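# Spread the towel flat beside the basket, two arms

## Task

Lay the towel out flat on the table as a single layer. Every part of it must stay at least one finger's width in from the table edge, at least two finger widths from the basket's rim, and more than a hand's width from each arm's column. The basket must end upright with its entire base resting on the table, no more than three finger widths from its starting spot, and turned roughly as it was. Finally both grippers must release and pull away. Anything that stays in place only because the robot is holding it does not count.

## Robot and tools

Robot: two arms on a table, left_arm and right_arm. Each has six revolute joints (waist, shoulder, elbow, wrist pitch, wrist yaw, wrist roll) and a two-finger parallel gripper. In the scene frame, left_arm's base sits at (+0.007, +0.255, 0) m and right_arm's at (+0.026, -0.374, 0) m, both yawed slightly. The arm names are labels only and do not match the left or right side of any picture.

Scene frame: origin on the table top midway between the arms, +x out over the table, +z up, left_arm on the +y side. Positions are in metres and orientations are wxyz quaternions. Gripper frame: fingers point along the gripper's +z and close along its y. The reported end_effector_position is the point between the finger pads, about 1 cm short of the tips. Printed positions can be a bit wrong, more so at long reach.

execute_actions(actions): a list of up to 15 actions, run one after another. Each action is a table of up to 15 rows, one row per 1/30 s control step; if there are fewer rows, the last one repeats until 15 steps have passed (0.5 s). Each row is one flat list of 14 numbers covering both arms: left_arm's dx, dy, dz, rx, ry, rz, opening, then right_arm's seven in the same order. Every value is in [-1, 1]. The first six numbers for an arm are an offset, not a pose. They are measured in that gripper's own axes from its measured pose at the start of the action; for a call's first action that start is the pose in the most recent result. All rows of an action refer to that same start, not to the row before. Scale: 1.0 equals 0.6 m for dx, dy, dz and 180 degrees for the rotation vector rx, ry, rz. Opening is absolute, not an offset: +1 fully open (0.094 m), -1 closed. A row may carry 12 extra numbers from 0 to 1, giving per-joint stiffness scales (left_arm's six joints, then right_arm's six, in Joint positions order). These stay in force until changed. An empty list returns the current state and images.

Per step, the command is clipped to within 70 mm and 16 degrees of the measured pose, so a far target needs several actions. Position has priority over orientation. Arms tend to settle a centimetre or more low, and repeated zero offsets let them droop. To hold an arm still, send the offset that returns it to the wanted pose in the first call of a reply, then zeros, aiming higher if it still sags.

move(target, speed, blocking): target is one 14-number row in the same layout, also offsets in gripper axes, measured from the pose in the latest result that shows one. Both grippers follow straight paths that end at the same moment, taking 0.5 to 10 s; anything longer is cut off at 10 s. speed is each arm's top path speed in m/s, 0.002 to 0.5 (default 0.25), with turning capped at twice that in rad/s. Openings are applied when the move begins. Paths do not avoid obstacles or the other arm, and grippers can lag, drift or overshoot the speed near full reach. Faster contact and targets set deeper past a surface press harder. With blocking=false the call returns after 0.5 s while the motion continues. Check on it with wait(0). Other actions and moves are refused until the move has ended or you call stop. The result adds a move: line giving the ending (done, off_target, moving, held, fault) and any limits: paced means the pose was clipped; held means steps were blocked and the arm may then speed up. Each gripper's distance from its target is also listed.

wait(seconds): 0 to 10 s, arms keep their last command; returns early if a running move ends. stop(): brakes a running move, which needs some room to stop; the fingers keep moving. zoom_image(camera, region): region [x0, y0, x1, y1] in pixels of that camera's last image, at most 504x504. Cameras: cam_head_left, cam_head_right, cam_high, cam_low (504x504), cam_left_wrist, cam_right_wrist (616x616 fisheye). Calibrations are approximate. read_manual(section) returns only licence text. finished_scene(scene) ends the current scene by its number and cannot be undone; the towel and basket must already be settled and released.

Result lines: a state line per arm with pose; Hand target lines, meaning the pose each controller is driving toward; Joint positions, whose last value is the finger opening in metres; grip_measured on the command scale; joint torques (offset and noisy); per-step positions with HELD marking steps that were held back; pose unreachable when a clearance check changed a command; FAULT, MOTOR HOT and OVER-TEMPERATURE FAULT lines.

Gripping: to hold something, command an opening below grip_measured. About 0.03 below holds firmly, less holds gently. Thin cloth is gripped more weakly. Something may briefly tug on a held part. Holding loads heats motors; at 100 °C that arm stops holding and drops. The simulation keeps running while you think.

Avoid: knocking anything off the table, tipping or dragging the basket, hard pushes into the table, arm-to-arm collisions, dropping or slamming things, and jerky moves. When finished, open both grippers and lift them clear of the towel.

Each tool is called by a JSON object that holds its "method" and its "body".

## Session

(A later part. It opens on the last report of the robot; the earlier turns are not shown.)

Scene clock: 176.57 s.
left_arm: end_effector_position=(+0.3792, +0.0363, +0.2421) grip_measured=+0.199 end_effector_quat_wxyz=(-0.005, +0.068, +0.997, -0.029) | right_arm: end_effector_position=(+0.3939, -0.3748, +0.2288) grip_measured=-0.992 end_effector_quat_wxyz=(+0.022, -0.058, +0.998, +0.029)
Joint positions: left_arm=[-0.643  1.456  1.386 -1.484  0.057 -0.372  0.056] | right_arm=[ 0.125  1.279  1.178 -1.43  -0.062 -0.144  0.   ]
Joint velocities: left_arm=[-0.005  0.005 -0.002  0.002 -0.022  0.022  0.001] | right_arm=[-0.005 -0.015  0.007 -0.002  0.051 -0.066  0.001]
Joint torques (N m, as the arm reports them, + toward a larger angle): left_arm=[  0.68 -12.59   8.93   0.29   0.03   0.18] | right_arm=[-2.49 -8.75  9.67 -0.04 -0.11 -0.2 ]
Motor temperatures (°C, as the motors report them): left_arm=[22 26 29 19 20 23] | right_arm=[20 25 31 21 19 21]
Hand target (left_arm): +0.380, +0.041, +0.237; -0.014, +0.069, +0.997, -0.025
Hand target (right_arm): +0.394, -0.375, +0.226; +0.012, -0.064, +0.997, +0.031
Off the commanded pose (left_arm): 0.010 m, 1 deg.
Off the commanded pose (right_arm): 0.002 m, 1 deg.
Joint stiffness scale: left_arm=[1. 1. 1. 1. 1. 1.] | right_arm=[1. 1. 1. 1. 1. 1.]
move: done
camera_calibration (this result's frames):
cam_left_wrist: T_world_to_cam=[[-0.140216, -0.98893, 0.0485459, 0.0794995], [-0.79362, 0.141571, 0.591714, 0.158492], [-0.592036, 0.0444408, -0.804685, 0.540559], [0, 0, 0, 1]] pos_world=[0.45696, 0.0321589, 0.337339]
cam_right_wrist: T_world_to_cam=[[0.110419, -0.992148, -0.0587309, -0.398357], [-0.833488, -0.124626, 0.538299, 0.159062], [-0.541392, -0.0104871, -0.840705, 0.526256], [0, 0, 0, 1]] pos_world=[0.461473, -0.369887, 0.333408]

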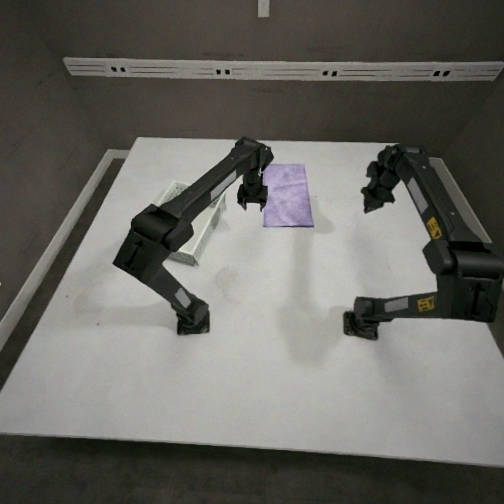

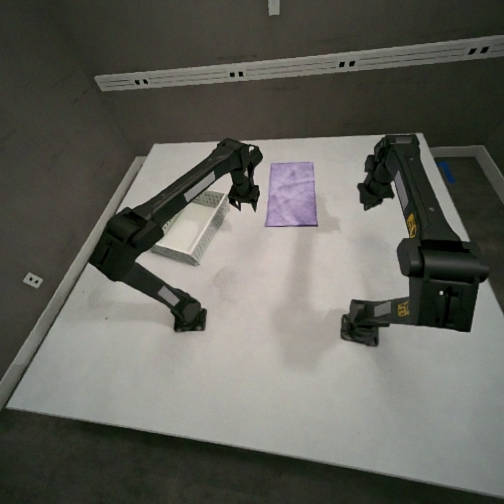

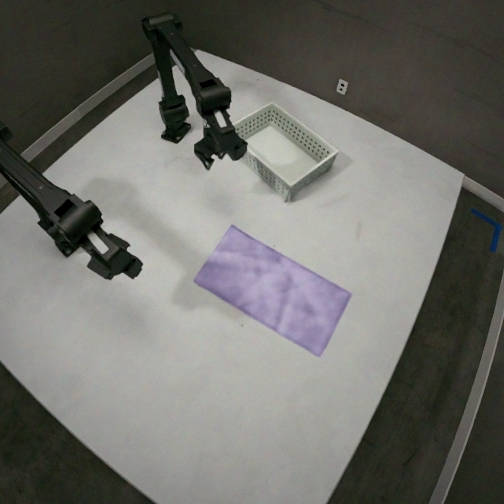

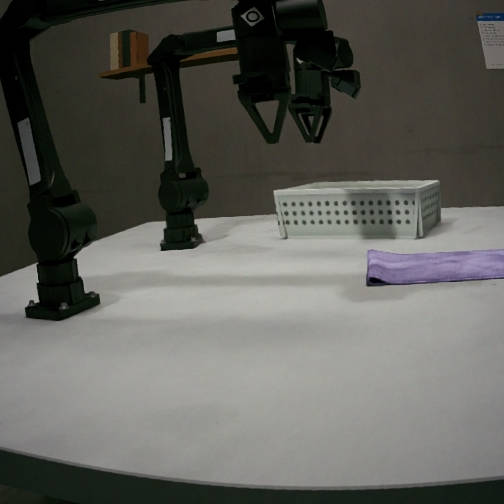

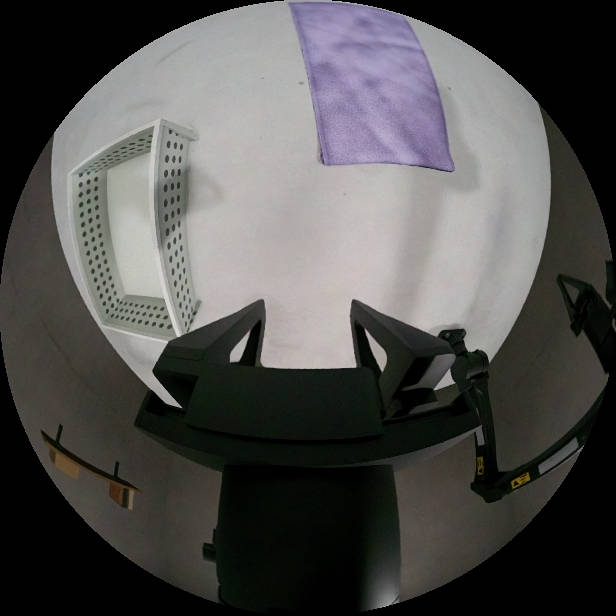

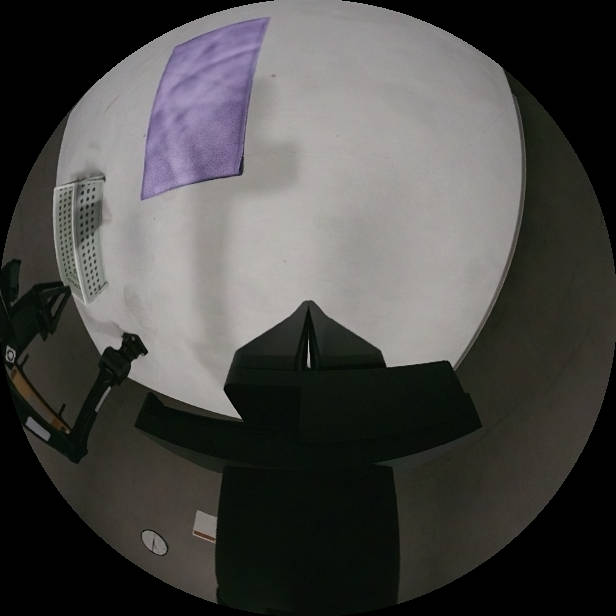

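{"method": "move", "body": {"target": [-0.22,-0.045,0.31,0,0,0,0,-0.24,0.2,0.29,0,0,0,0], "speed": 0.15}}

{"method": "move", "body": {"target": [0,0,0.05,0,0,0,0,0,0,0.05,0,0,0,0], "speed": 0.05}}

Scene clock: 187.87 s.
left_arm: end_effector_position=(+0.4819, -0.0098, +0.0446) grip_measured=+0.001 end_effector_quat_wxyz=(-0.028, +0.065, +0.997, -0.019) | right_arm: end_effector_position=(+0.5114, -0.2370, +0.0618) grip_measured=-0.002 end_effector_quat_wxyz=(+0.003, -0.062, +0.998, +0.025)
Joint positions: left_arm=[-0.626  1.911  1.436 -1.131  0.057 -0.358  0.047] | right_arm=[ 0.414  1.771  1.279 -1.062 -0.048  0.137  0.047]
Joint velocities: left_arm=[-0.015  0.005  0.007 -0.002 -0.007  0.007 -0.   ] | right_arm=[-0.015  0.005 -0.022  0.002 -0.037 -0.007 -0.001]
Joint torques (N m, as the arm reports them, + toward a larger angle): left_arm=[  0.68 -19.09  12.02   0.8    0.02   0.17] | right_arm=[ -2.1  -15.76  11.71   0.69   0.13  -0.01]
Motor temperatures (°C, as the motors report them): left_arm=[22 26 29 19 20 23] | right_arm=[20 24 31 21 19 21]
Hand target (left_arm): +0.504, -0.015, +0.058; -0.004, +0.067, +0.997, -0.029
Hand target (right_arm): +0.529, -0.230, +0.070; +0.023, -0.058, +0.998, +0.028
Off the commanded pose (left_arm): 0.027 m, 3 deg.
Off the commanded pose (right_arm): 0.021 m, 2 deg.
Joint stiffness scale: left_arm=[1. 1. 1. 1. 1. 1.] | right_arm=[1. 1. 1. 1. 1. 1.]
move: off_target (left_arm, right_arm)
camera_calibration (this result's frames):
cam_left_wrist: T_world_to_cam=[[-0.134253, -0.990477, 0.0305305, 0.055811], [-0.76649, 0.123322, 0.630306, 0.348445], [-0.628068, 0.0612194, -0.775746, 0.460751], [0, 0, 0, 1]] pos_world=[0.563956, -0.0158983, 0.136095]
cam_right_wrist: T_world_to_cam=[[0.115989, -0.991858, -0.0525784, -0.287598], [-0.81179, -0.125168, 0.570377, 0.350876], [-0.572314, -0.023475, -0.819699, 0.462294], [0, 0, 0, 1]] pos_world=[0.582773, -0.230485, 0.163689]

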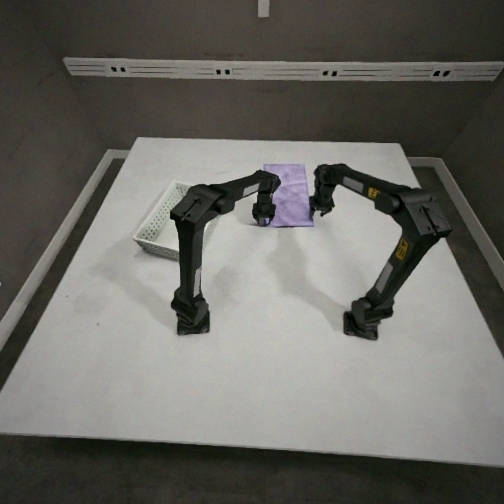

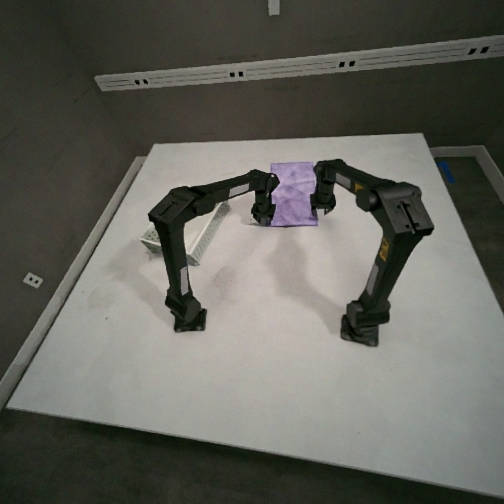

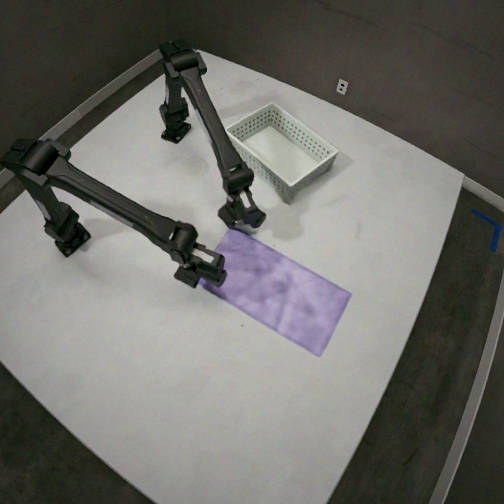

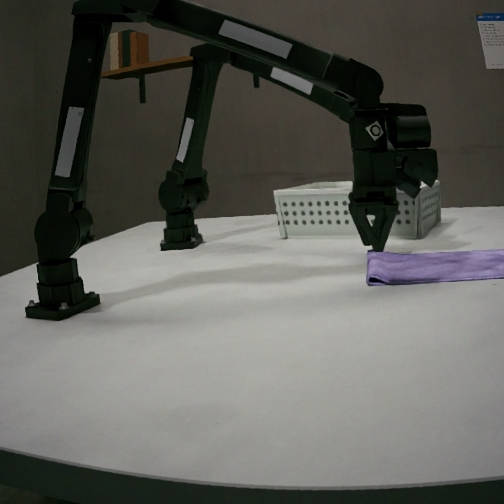

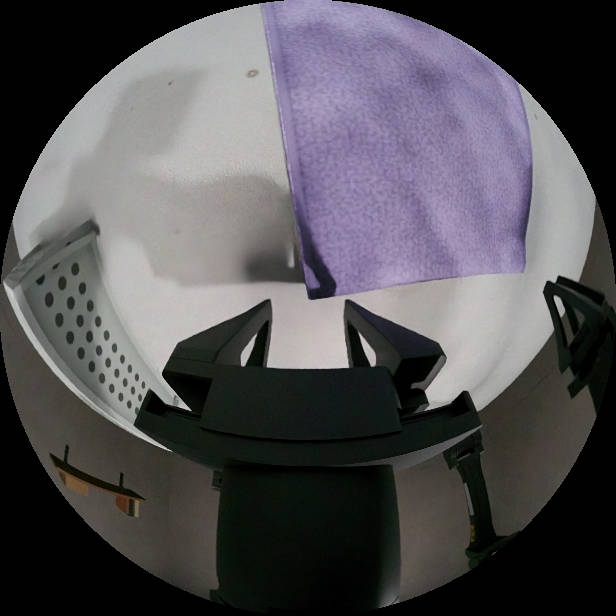

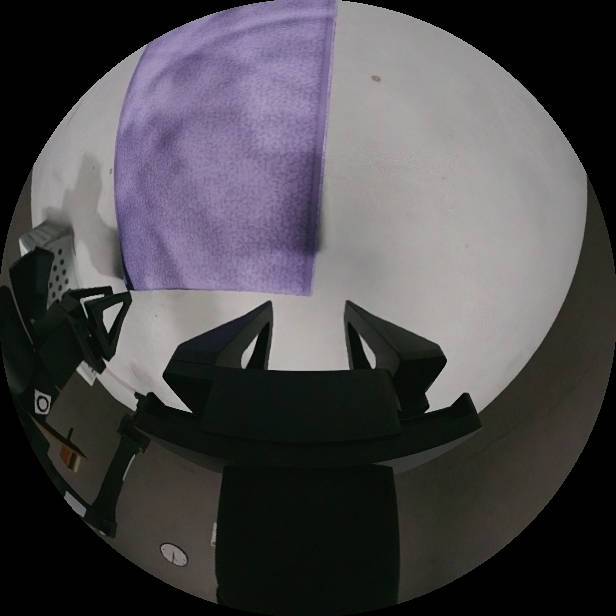

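Scene clock: 188.87 s.
left_arm: end_effector_position=(+0.4817, -0.0096, +0.0241) grip_measured=+0.001 end_effector_quat_wxyz=(-0.024, +0.065, +0.997, -0.021) | right_arm: end_effector_position=(+0.5106, -0.2373, +0.0425) grip_measured=-0.002 end_effector_quat_wxyz=(+0.007, -0.062, +0.998, +0.026)
Joint positions: left_arm=[-0.626  1.931  1.406 -1.072  0.057 -0.358  0.047] | right_arm=[ 0.414  1.79   1.248 -1.004 -0.047  0.137  0.047]
Joint velocities: left_arm=[-0.005  0.005 -0.002  0.007 -0.022 -0.051  0.   ] | right_arm=[-0.015 -0.005 -0.007  0.002 -0.007 -0.037 -0.   ]
Joint torques (N m, as the arm reports them, + toward a larger angle): left_arm=[ -0.17 -18.03   7.51   0.95   0.04   0.01] | right_arm=[ -2.14 -14.97   8.02   0.74   0.06  -0.08]
Motor temperatures (°C, as the motors report them): left_arm=[22 26 29 19 20 23] | right_arm=[20 24 31 21 19 21]
Hand target (left_arm): +0.480, -0.010, +0.015; -0.028, +0.065, +0.997, -0.019
Hand target (right_arm): +0.511, -0.236, +0.032; +0.004, -0.062, +0.998, +0.025
Off the commanded pose (left_arm): 0.010 m, 1 deg.
Off the commanded pose (right_arm): 0.011 m, 0 deg.
Joint stiffness scale: left_arm=[1. 1. 1. 1. 1. 1.] | right_arm=[1. 1. 1. 1. 1. 1.]
move: off_target (right_arm)
camera_calibration (this result's frames):
cam_left_wrist: T_world_to_cam=[[-0.134513, -0.990338, 0.0337042, 0.0565713], [-0.771557, 0.126018, 0.623554, 0.363845], [-0.621777, 0.0578714, -0.781053, 0.441742], [0, 0, 0, 1]] pos_world=[0.563002, -0.0153906, 0.11624]
cam_right_wrist: T_world_to_cam=[[0.116397, -0.991769, -0.0533481, -0.288947], [-0.816237, -0.126122, 0.563783, 0.363529], [-0.565871, -0.0220778, -0.824198, 0.443282], [0, 0, 0, 1]] pos_world=[0.581198, -0.230933, 0.144986]

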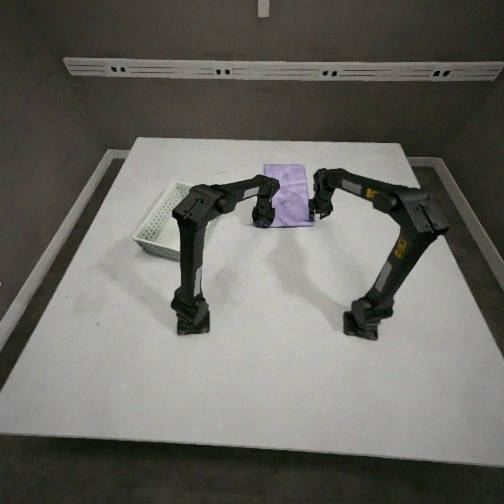

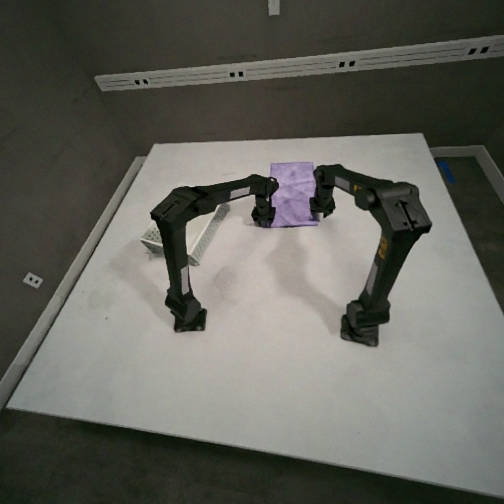

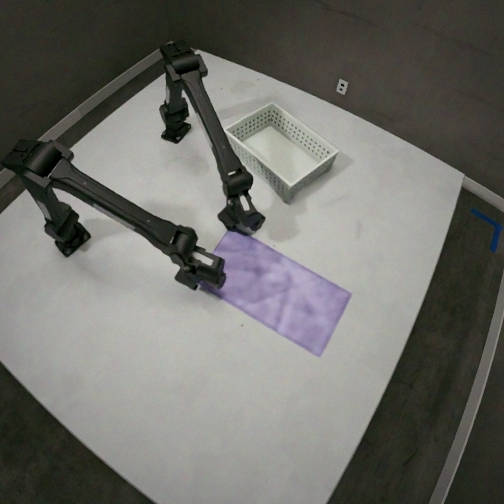

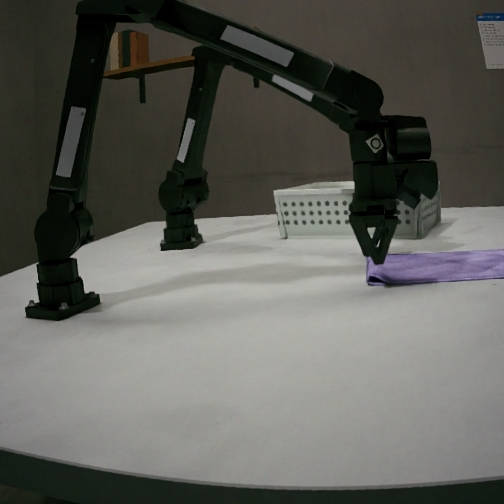

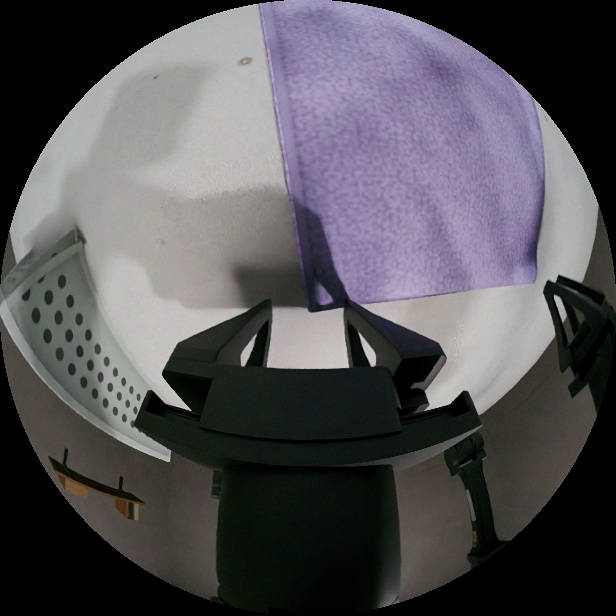

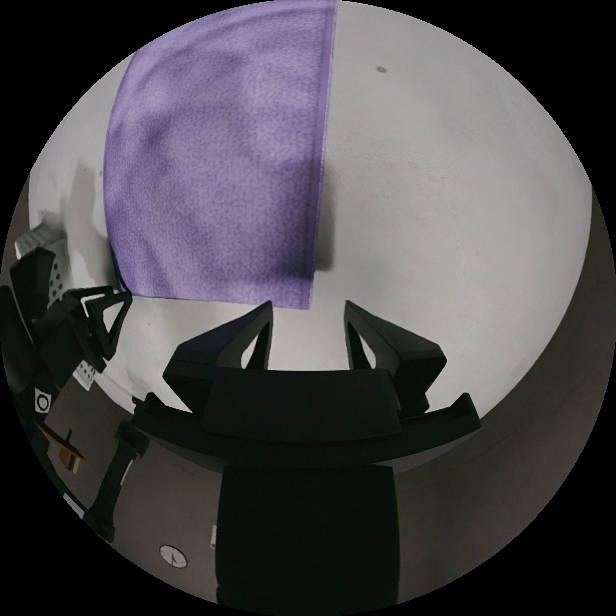

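{"method": "execute_actions", "body": {"actions": [[[0,0,0,0,0,0,0,0,0.025,0.03,0,0,0,0]],[[0,0,0.02,0,0,0,0,0,0,0.05,0,0,0,0]],[[0,0,0.02,0,0,0,0,0,0,0.03,0,0,0,0]],[[0,0,0.02,0,0,0,-1,0,0,0.03,0,0,0,-1]],[[0,0,0,0,0,0,-1,0,0,0,0,0,0,-1]]]}}

{"method": "move", "body": {"target": [0,0,-0.12,0,0,0,-1,0,0,-0.12,0,0,0,-1], "speed": 0.06}}

{"method": "zoom_image", "body": {"camera": "cam_low", "region": [300,200,504,320]}}

Scene clock: 195.57 s.
left_arm: end_effector_position=(+0.4853, -0.0155, +0.0244) grip_measured=-0.989 end_effector_quat_wxyz=(-0.011, +0.067, +0.997, -0.032) | right_arm: end_effector_position=(+0.5125, -0.2198, +0.0105) grip_measured=-0.964 end_effector_quat_wxyz=(+0.030, -0.067, +0.997, +0.035)
Joint positions: left_arm=[-0.629  1.926  1.399 -1.037  0.068 -0.358  0.001] | right_arm=[ 0.443  1.826  1.198 -0.869 -0.055  0.157  0.002]
Joint velocities: left_arm=[-0.015 -0.005 -0.002  0.002 -0.022 -0.037 -0.   ] | right_arm=[-0.024 -0.015 -0.007  0.002 -0.037  0.007  0.001]
Joint torques (N m, as the arm reports them, + toward a larger angle): left_arm=[ -0.09 -19.24   7.88   0.56   0.     0.03] | right_arm=[ -2.38 -16.14   7.66   0.43   0.09  -0.1 ]
Motor temperatures (°C, as the motors report them): left_arm=[22 26 29 19 20 23] | right_arm=[20 24 30 21 19 21]
Hand target (left_arm): +0.485, -0.015, +0.023; -0.012, +0.067, +0.997, -0.031
Hand target (right_arm): +0.512, -0.220, +0.009; +0.028, -0.067, +0.997, +0.034
Off the commanded pose (left_arm): 0.001 m, 0 deg.
Off the commanded pose (right_arm): 0.002 m, 0 deg.
Joint stiffness scale: left_arm=[1. 1. 1. 1. 1. 1.] | right_arm=[1. 1. 1. 1. 1. 1.]
Step readings (end_effector_position; steps 1 to 15: 1st action; 16 to 30: 2nd action; 31 to 45: 3rd action; 46 to 60: 4th action; 61 to 75: 5th action):
0: left_arm (+0.4817, -0.0096, +0.0241) | right_arm (+0.5106, -0.2373, +0.0425)
1: left_arm (+0.4817, -0.0096, +0.0241) | right_arm (+0.5108, -0.2364, +0.0420)
2: left_arm (+0.4817, -0.0096, +0.0241) | right_arm (+0.5116, -0.2354, +0.0414)
4: left_arm (+0.4817, -0.0096, +0.0241) | right_arm (+0.5115, -0.2314, +0.0400)
8: left_arm (+0.4817, -0.0096, +0.0241) | right_arm (+0.5092, -0.2244, +0.0379)
15: left_arm (+0.4817, -0.0096, +0.0241) | right_arm (+0.5089, -0.2231, +0.0373)
16: left_arm (+0.4819, -0.0098, +0.0237) | right_arm (+0.5097, -0.2229, +0.0360)
17: left_arm (+0.4824, -0.0100, +0.0231) | right_arm (+0.5115, -0.2224, +0.0344)
19: left_arm (+0.4824, -0.0100, +0.0223) | right_arm (+0.5114, -0.2224, +0.0284)
23: left_arm (+0.4826, -0.0101, +0.0223) | right_arm (+0.5084, -0.2233, +0.0183)
30: left_arm (+0.4826, -0.0101, +0.0223) | right_arm (+0.5079, -0.2234, +0.0155)
31: left_arm (+0.4828, -0.0102, +0.0220) | right_arm (+0.5083, -0.2233, +0.0149)
32: left_arm (+0.4833, -0.0105, +0.0217) | right_arm (+0.5093, -0.2230, +0.0143)
34: left_arm (+0.4833, -0.0105, +0.0215) | right_arm (+0.5094, -0.2230, +0.0123)
38: left_arm (+0.4834, -0.0105, +0.0215) | right_arm (+0.5087, -0.2232, +0.0100)
45: left_arm (+0.4834, -0.0105, +0.0215) | right_arm (+0.5089, -0.2231, +0.0100)
46: left_arm (+0.4836, -0.0110, +0.0215) | right_arm (+0.5095, -0.2230, +0.0096)
47: left_arm (+0.4845, -0.0121, +0.0215) | right_arm (+0.5104, -0.2226, +0.0090)
49: left_arm (+0.4854, -0.0132, +0.0215) | right_arm (+0.5116, -0.2209, +0.0088)
53: left_arm (+0.4852, -0.0152, +0.0230) | right_arm (+0.5121, -0.2201, +0.0088)
60: left_arm (+0.4852, -0.0152, +0.0230) | right_arm (+0.5121, -0.2201, +0.0088)
61: left_arm (+0.4851, -0.0153, +0.0232) | right_arm (+0.5122, -0.2201, +0.0092)
62: left_arm (+0.4852, -0.0154, +0.0236) | right_arm (+0.5124, -0.2200, +0.0100)
64: left_arm (+0.4853, -0.0155, +0.0244) | right_arm (+0.5125, -0.2198, +0.0105)
68: left_arm (+0.4853, -0.0155, +0.0244) | right_arm (+0.5125, -0.2198, +0.0105)
75: end_effector_position above
camera_calibration (this result's frames):
cam_left_wrist: T_world_to_cam=[[-0.138515, -0.988841, 0.054836, 0.0527384], [-0.786116, 0.143457, 0.601201, 0.375034], [-0.602358, 0.0401681, -0.797214, 0.435257], [0, 0, 0, 1]] pos_world=[0.564306, -0.019135, 0.118631]
cam_right_wrist: T_world_to_cam=[[0.128976, -0.98921, -0.0694849, -0.279302], [-0.838793, -0.146203, 0.524453, 0.392824], [-0.528953, -0.0093584, -0.848599, 0.40248], [0, 0, 0, 1]] pos_world=[0.578414, -0.21509, 0.11612]

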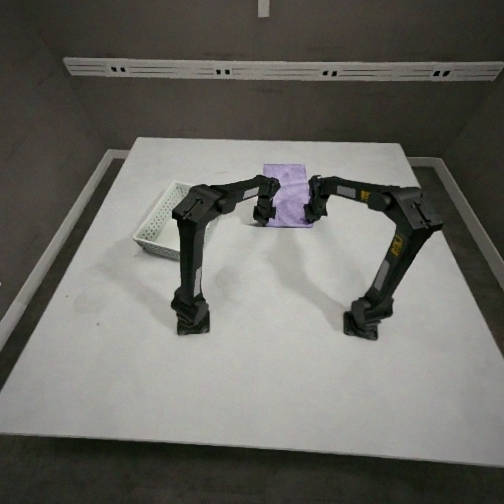

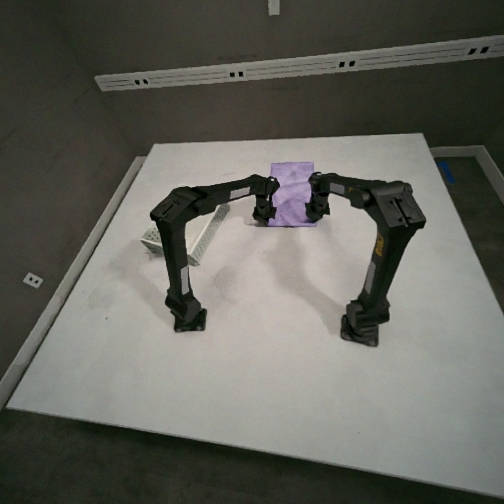

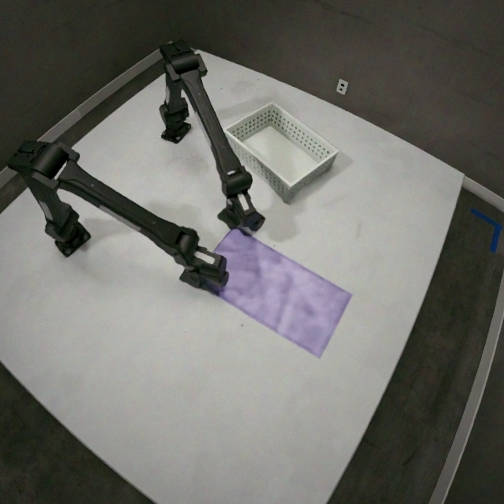

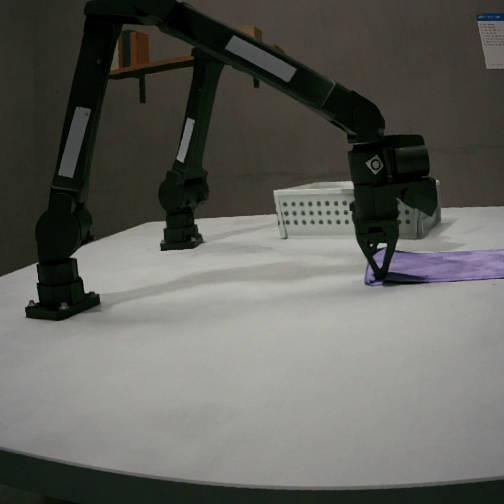

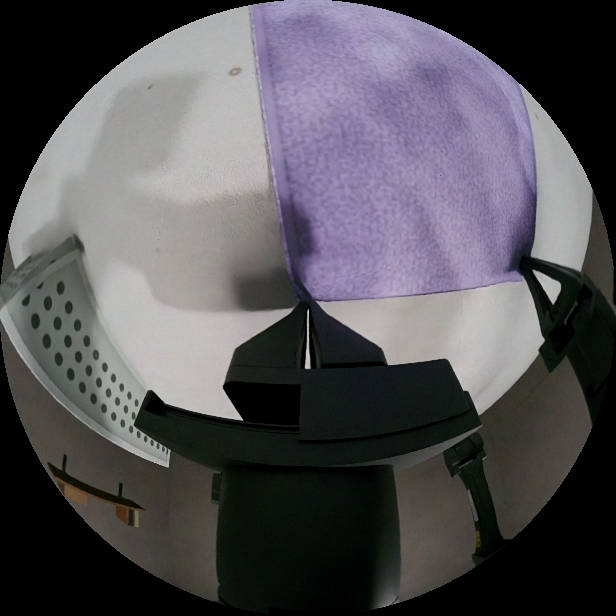

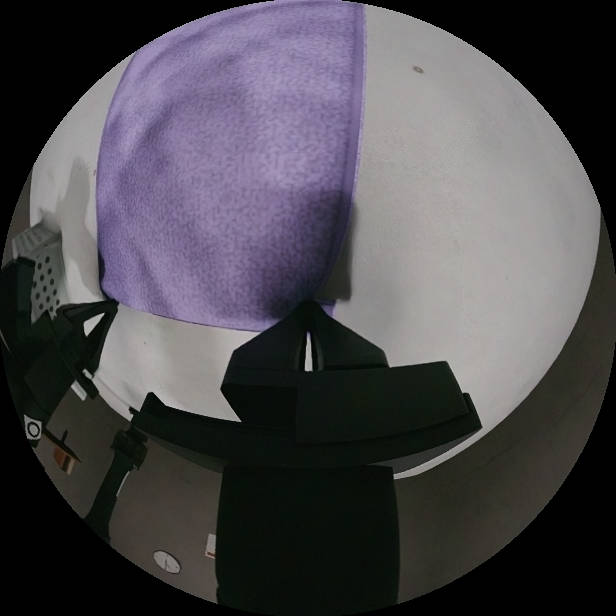

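Scene clock: 197.13 s.
left_arm: end_effector_position=(+0.4693, -0.0069, +0.0737) grip_measured=-0.997 end_effector_quat_wxyz=(-0.034, +0.066, +0.997, -0.022) | right_arm: end_effector_position=(+0.4960, -0.2245, +0.0672) grip_measured=-0.964 end_effector_quat_wxyz=(+0.017, -0.067, +0.997, +0.033)
Joint positions: left_arm=[-0.629  1.854  1.433 -1.193  0.068 -0.358  0.   ] | right_arm=[ 0.443  1.722  1.225 -1.026 -0.057  0.157  0.002]
Joint velocities: left_arm=[ 0.005 -0.015 -0.007 -0.012  0.051  0.007  0.   ] | right_arm=[ 0.005  0.005  0.007 -0.002  0.037 -0.037  0.001]
Joint torques (N m, as the arm reports them, + toward a larger angle): left_arm=[  0.4  -19.79  12.06   0.2    0.02   0.1 ] | right_arm=[ -3.09 -16.59  11.57  -0.16   0.09  -0.19]
Motor temperatures (°C, as the motors report them): left_arm=[22 26 29 19 20 23] | right_arm=[20 24 31 21 19 21]
Hand target (left_arm): +0.486, -0.011, +0.096; -0.010, +0.067, +0.997, -0.032
Hand target (right_arm): +0.509, -0.225, +0.082; +0.030, -0.067, +0.997, +0.035
Off the commanded pose (left_arm): 0.029 m, 3 deg.
Off the commanded pose (right_arm): 0.020 m, 2 deg.
Joint stiffness scale: left_arm=[1. 1. 1. 1. 1. 1.] | right_arm=[1. 1. 1. 1. 1. 1.]
move: off_target (left_arm, right_arm)
camera_calibration (this result's frames):
cam_left_wrist: T_world_to_cam=[[-0.136445, -0.989928, 0.0377525, 0.0565312], [-0.758483, 0.128907, 0.638816, 0.315716], [-0.637249, 0.0585289, -0.768432, 0.478909], [0, 0, 0, 1]] pos_world=[0.552363, -0.012766, 0.164191]
cam_right_wrist: T_world_to_cam=[[0.127319, -0.989612, -0.0667742, -0.277276], [-0.825037, -0.143033, 0.546678, 0.341043], [-0.550549, -0.0145114, -0.834676, 0.450426], [0, 0, 0, 1]] pos_world=[0.564658, -0.219079, 0.171004]

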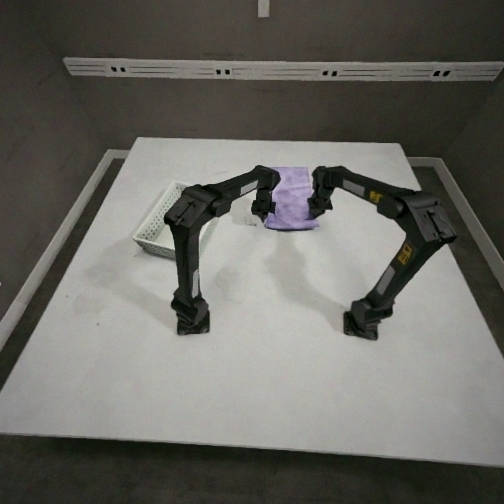

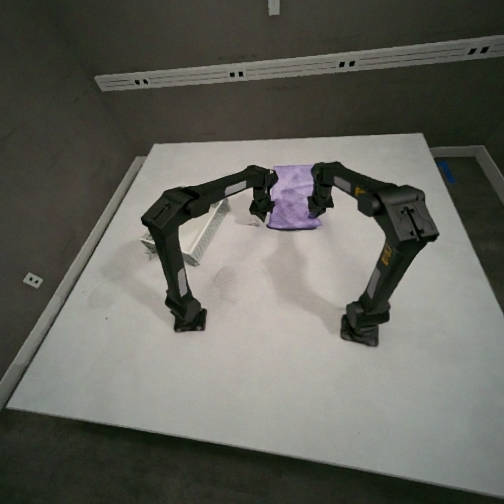

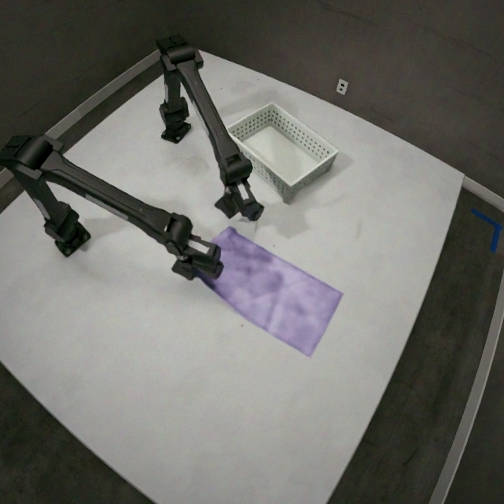

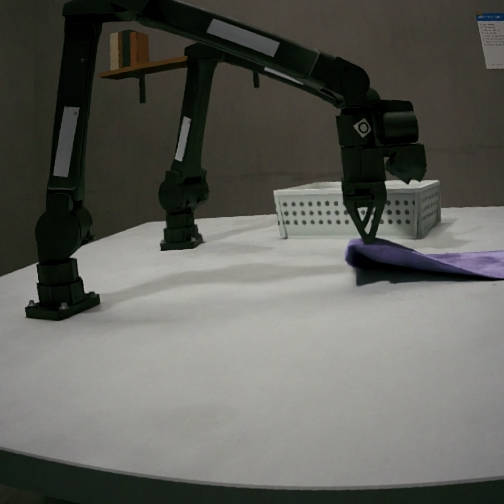

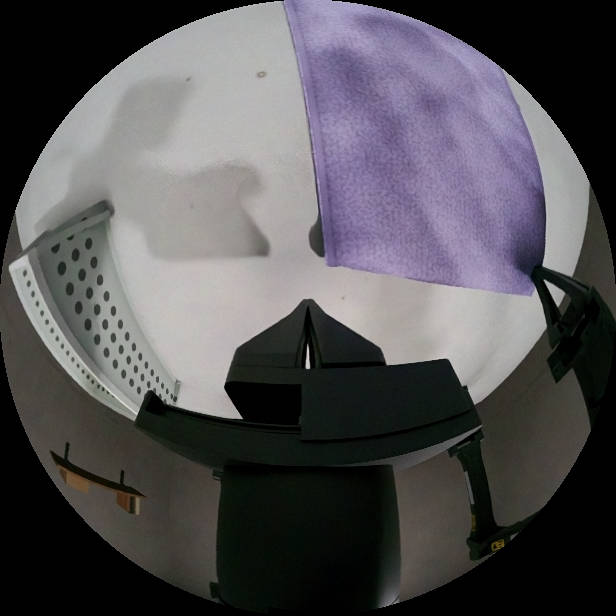

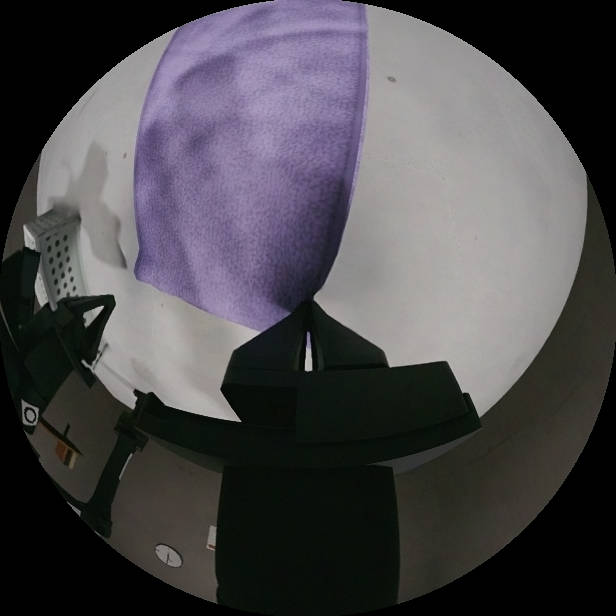

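Region (300, 200, 504, 320) of cam_low's 504x504 image, scaled by 2.471, with more detail than that image has; it fills the top 296 rows of this view, and the rest is white.

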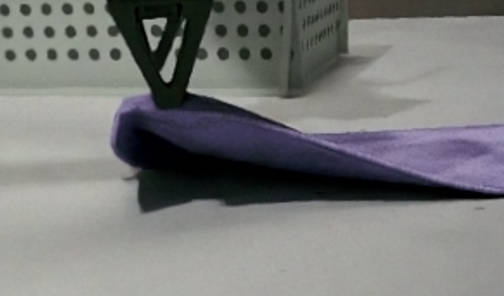

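{"method": "move", "body": {"target": [0,0.05,0,0,0,0,0,-0.03,0,-0.17,0,0,0,-1], "speed": 0.08}}

{"method": "zoom_image", "body": {"camera": "cam_low", "region": [300,160,504,320]}}

Scene clock: 202.37 s.
left_arm: end_effector_position=(+0.4689, +0.0190, +0.0654) grip_measured=-0.001 end_effector_quat_wxyz=(-0.045, +0.063, +0.997, -0.018) | right_arm: end_effector_position=(+0.5004, -0.2273, +0.1514) grip_measured=-0.964 end_effector_quat_wxyz=(+0.001, -0.067, +0.997, +0.029)
Joint positions: left_arm=[-0.585  1.85   1.401 -1.193  0.068 -0.32   0.047] | right_arm=[ 0.435  1.666  1.39  -1.28  -0.057  0.148  0.002]
Joint velocities: left_arm=[-0.005 -0.015 -0.007  0.007 -0.007 -0.007  0.001] | right_arm=[-0.005 -0.015 -0.002 -0.002  0.022 -0.007  0.001]
Joint torques (N m, as the arm reports them, + toward a larger angle): left_arm=[  0.22 -20.07   7.72   0.88  -0.05   0.17] | right_arm=[ -3.23 -16.39  12.45  -0.27   0.03  -0.22]
Motor temperatures (°C, as the motors report them): left_arm=[22 26 29 19 20 23] | right_arm=[20 24 31 21 19 21]
Hand target (left_arm): +0.473, +0.023, +0.072; -0.034, +0.066, +0.997, -0.022
Hand target (right_arm): +0.512, -0.229, +0.169; +0.017, -0.067, +0.997, +0.033
Off the commanded pose (left_arm): 0.009 m, 1 deg.
Off the commanded pose (right_arm): 0.021 m, 2 deg.
Joint stiffness scale: left_arm=[1. 1. 1. 1. 1. 1.] | right_arm=[1. 1. 1. 1. 1. 1.]
move: off_target (right_arm)
camera_calibration (this result's frames):
cam_left_wrist: T_world_to_cam=[[-0.129463, -0.991078, 0.0316817, 0.079648], [-0.744463, 0.118254, 0.657108, 0.309814], [-0.654991, 0.0614852, -0.753131, 0.478139], [0, 0, 0, 1]] pos_world=[0.554133, 0.0129023, 0.153996]
cam_right_wrist: T_world_to_cam=[[0.126098, -0.990111, -0.0614748, -0.275323], [-0.807825, -0.138455, 0.57293, 0.286699], [-0.575776, -0.0225843, -0.817296, 0.531283], [0, 0, 0, 1]] pos_world=[0.57222, -0.220907, 0.253031]

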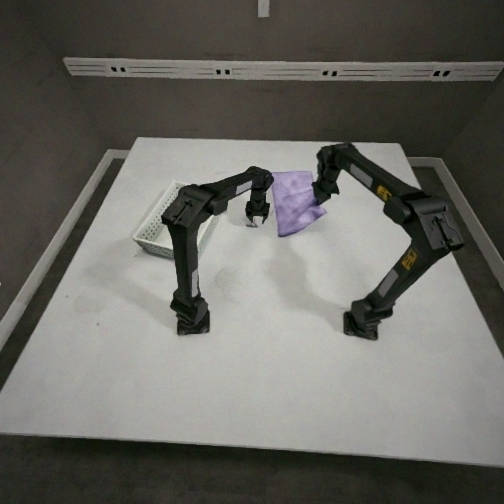

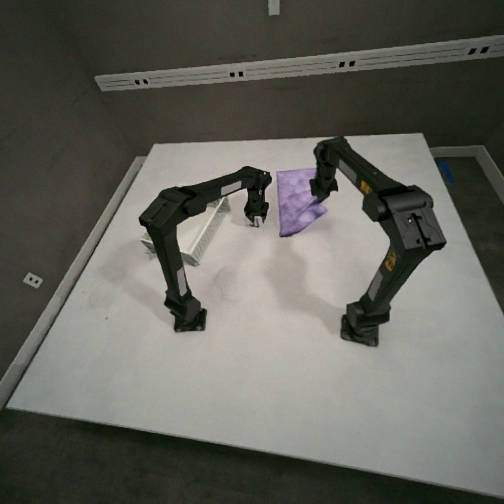

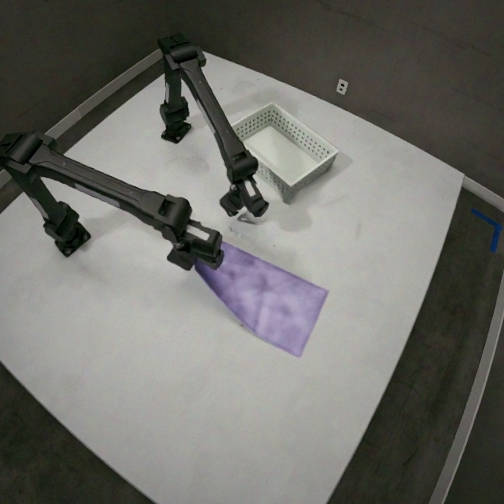

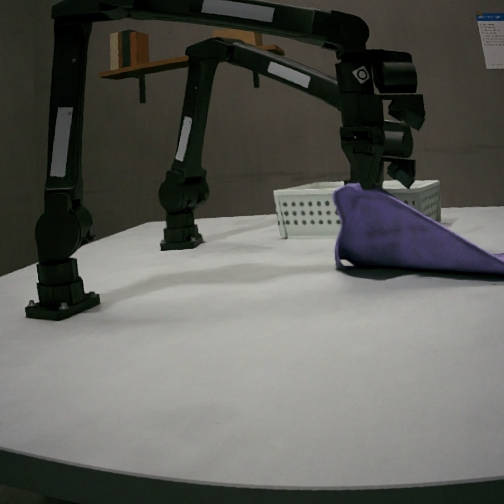

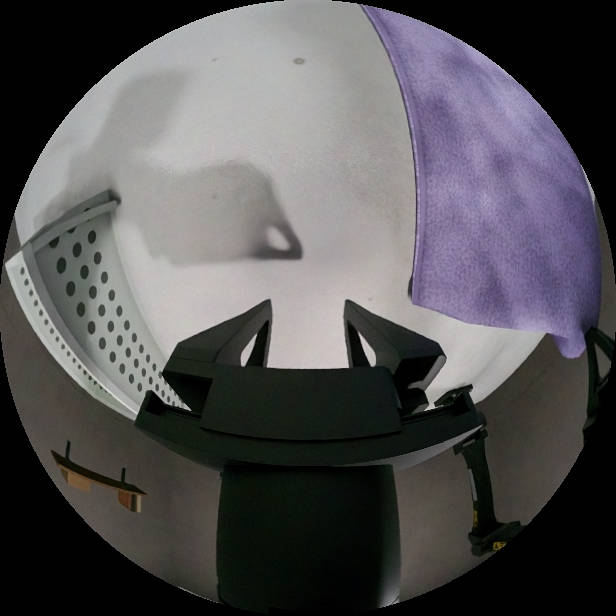

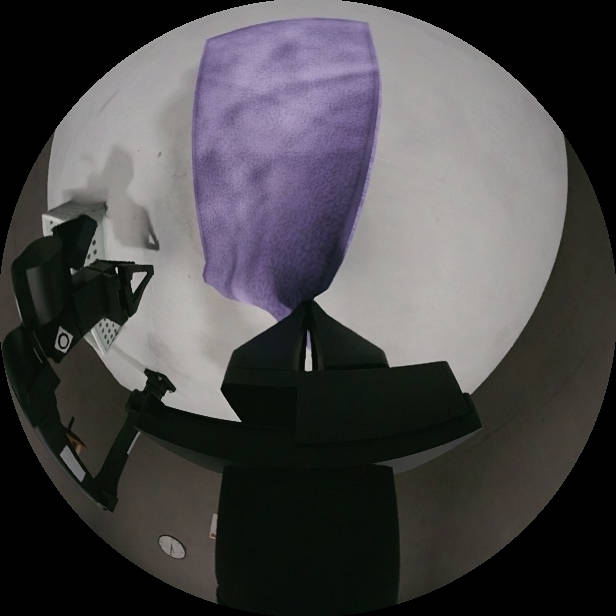

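Region (300, 160, 504, 320) of cam_low's 504x504 image, scaled by 2.471, with more detail than that image has; it fills the top 395 rows of this view, and the rest is white.

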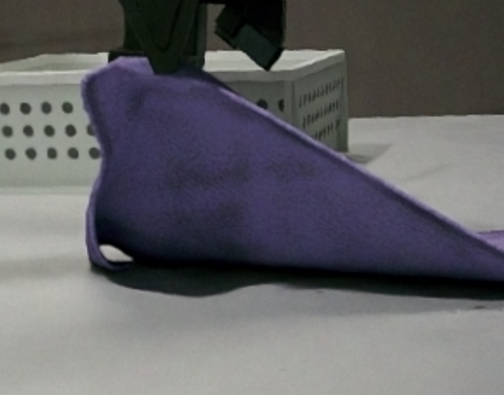

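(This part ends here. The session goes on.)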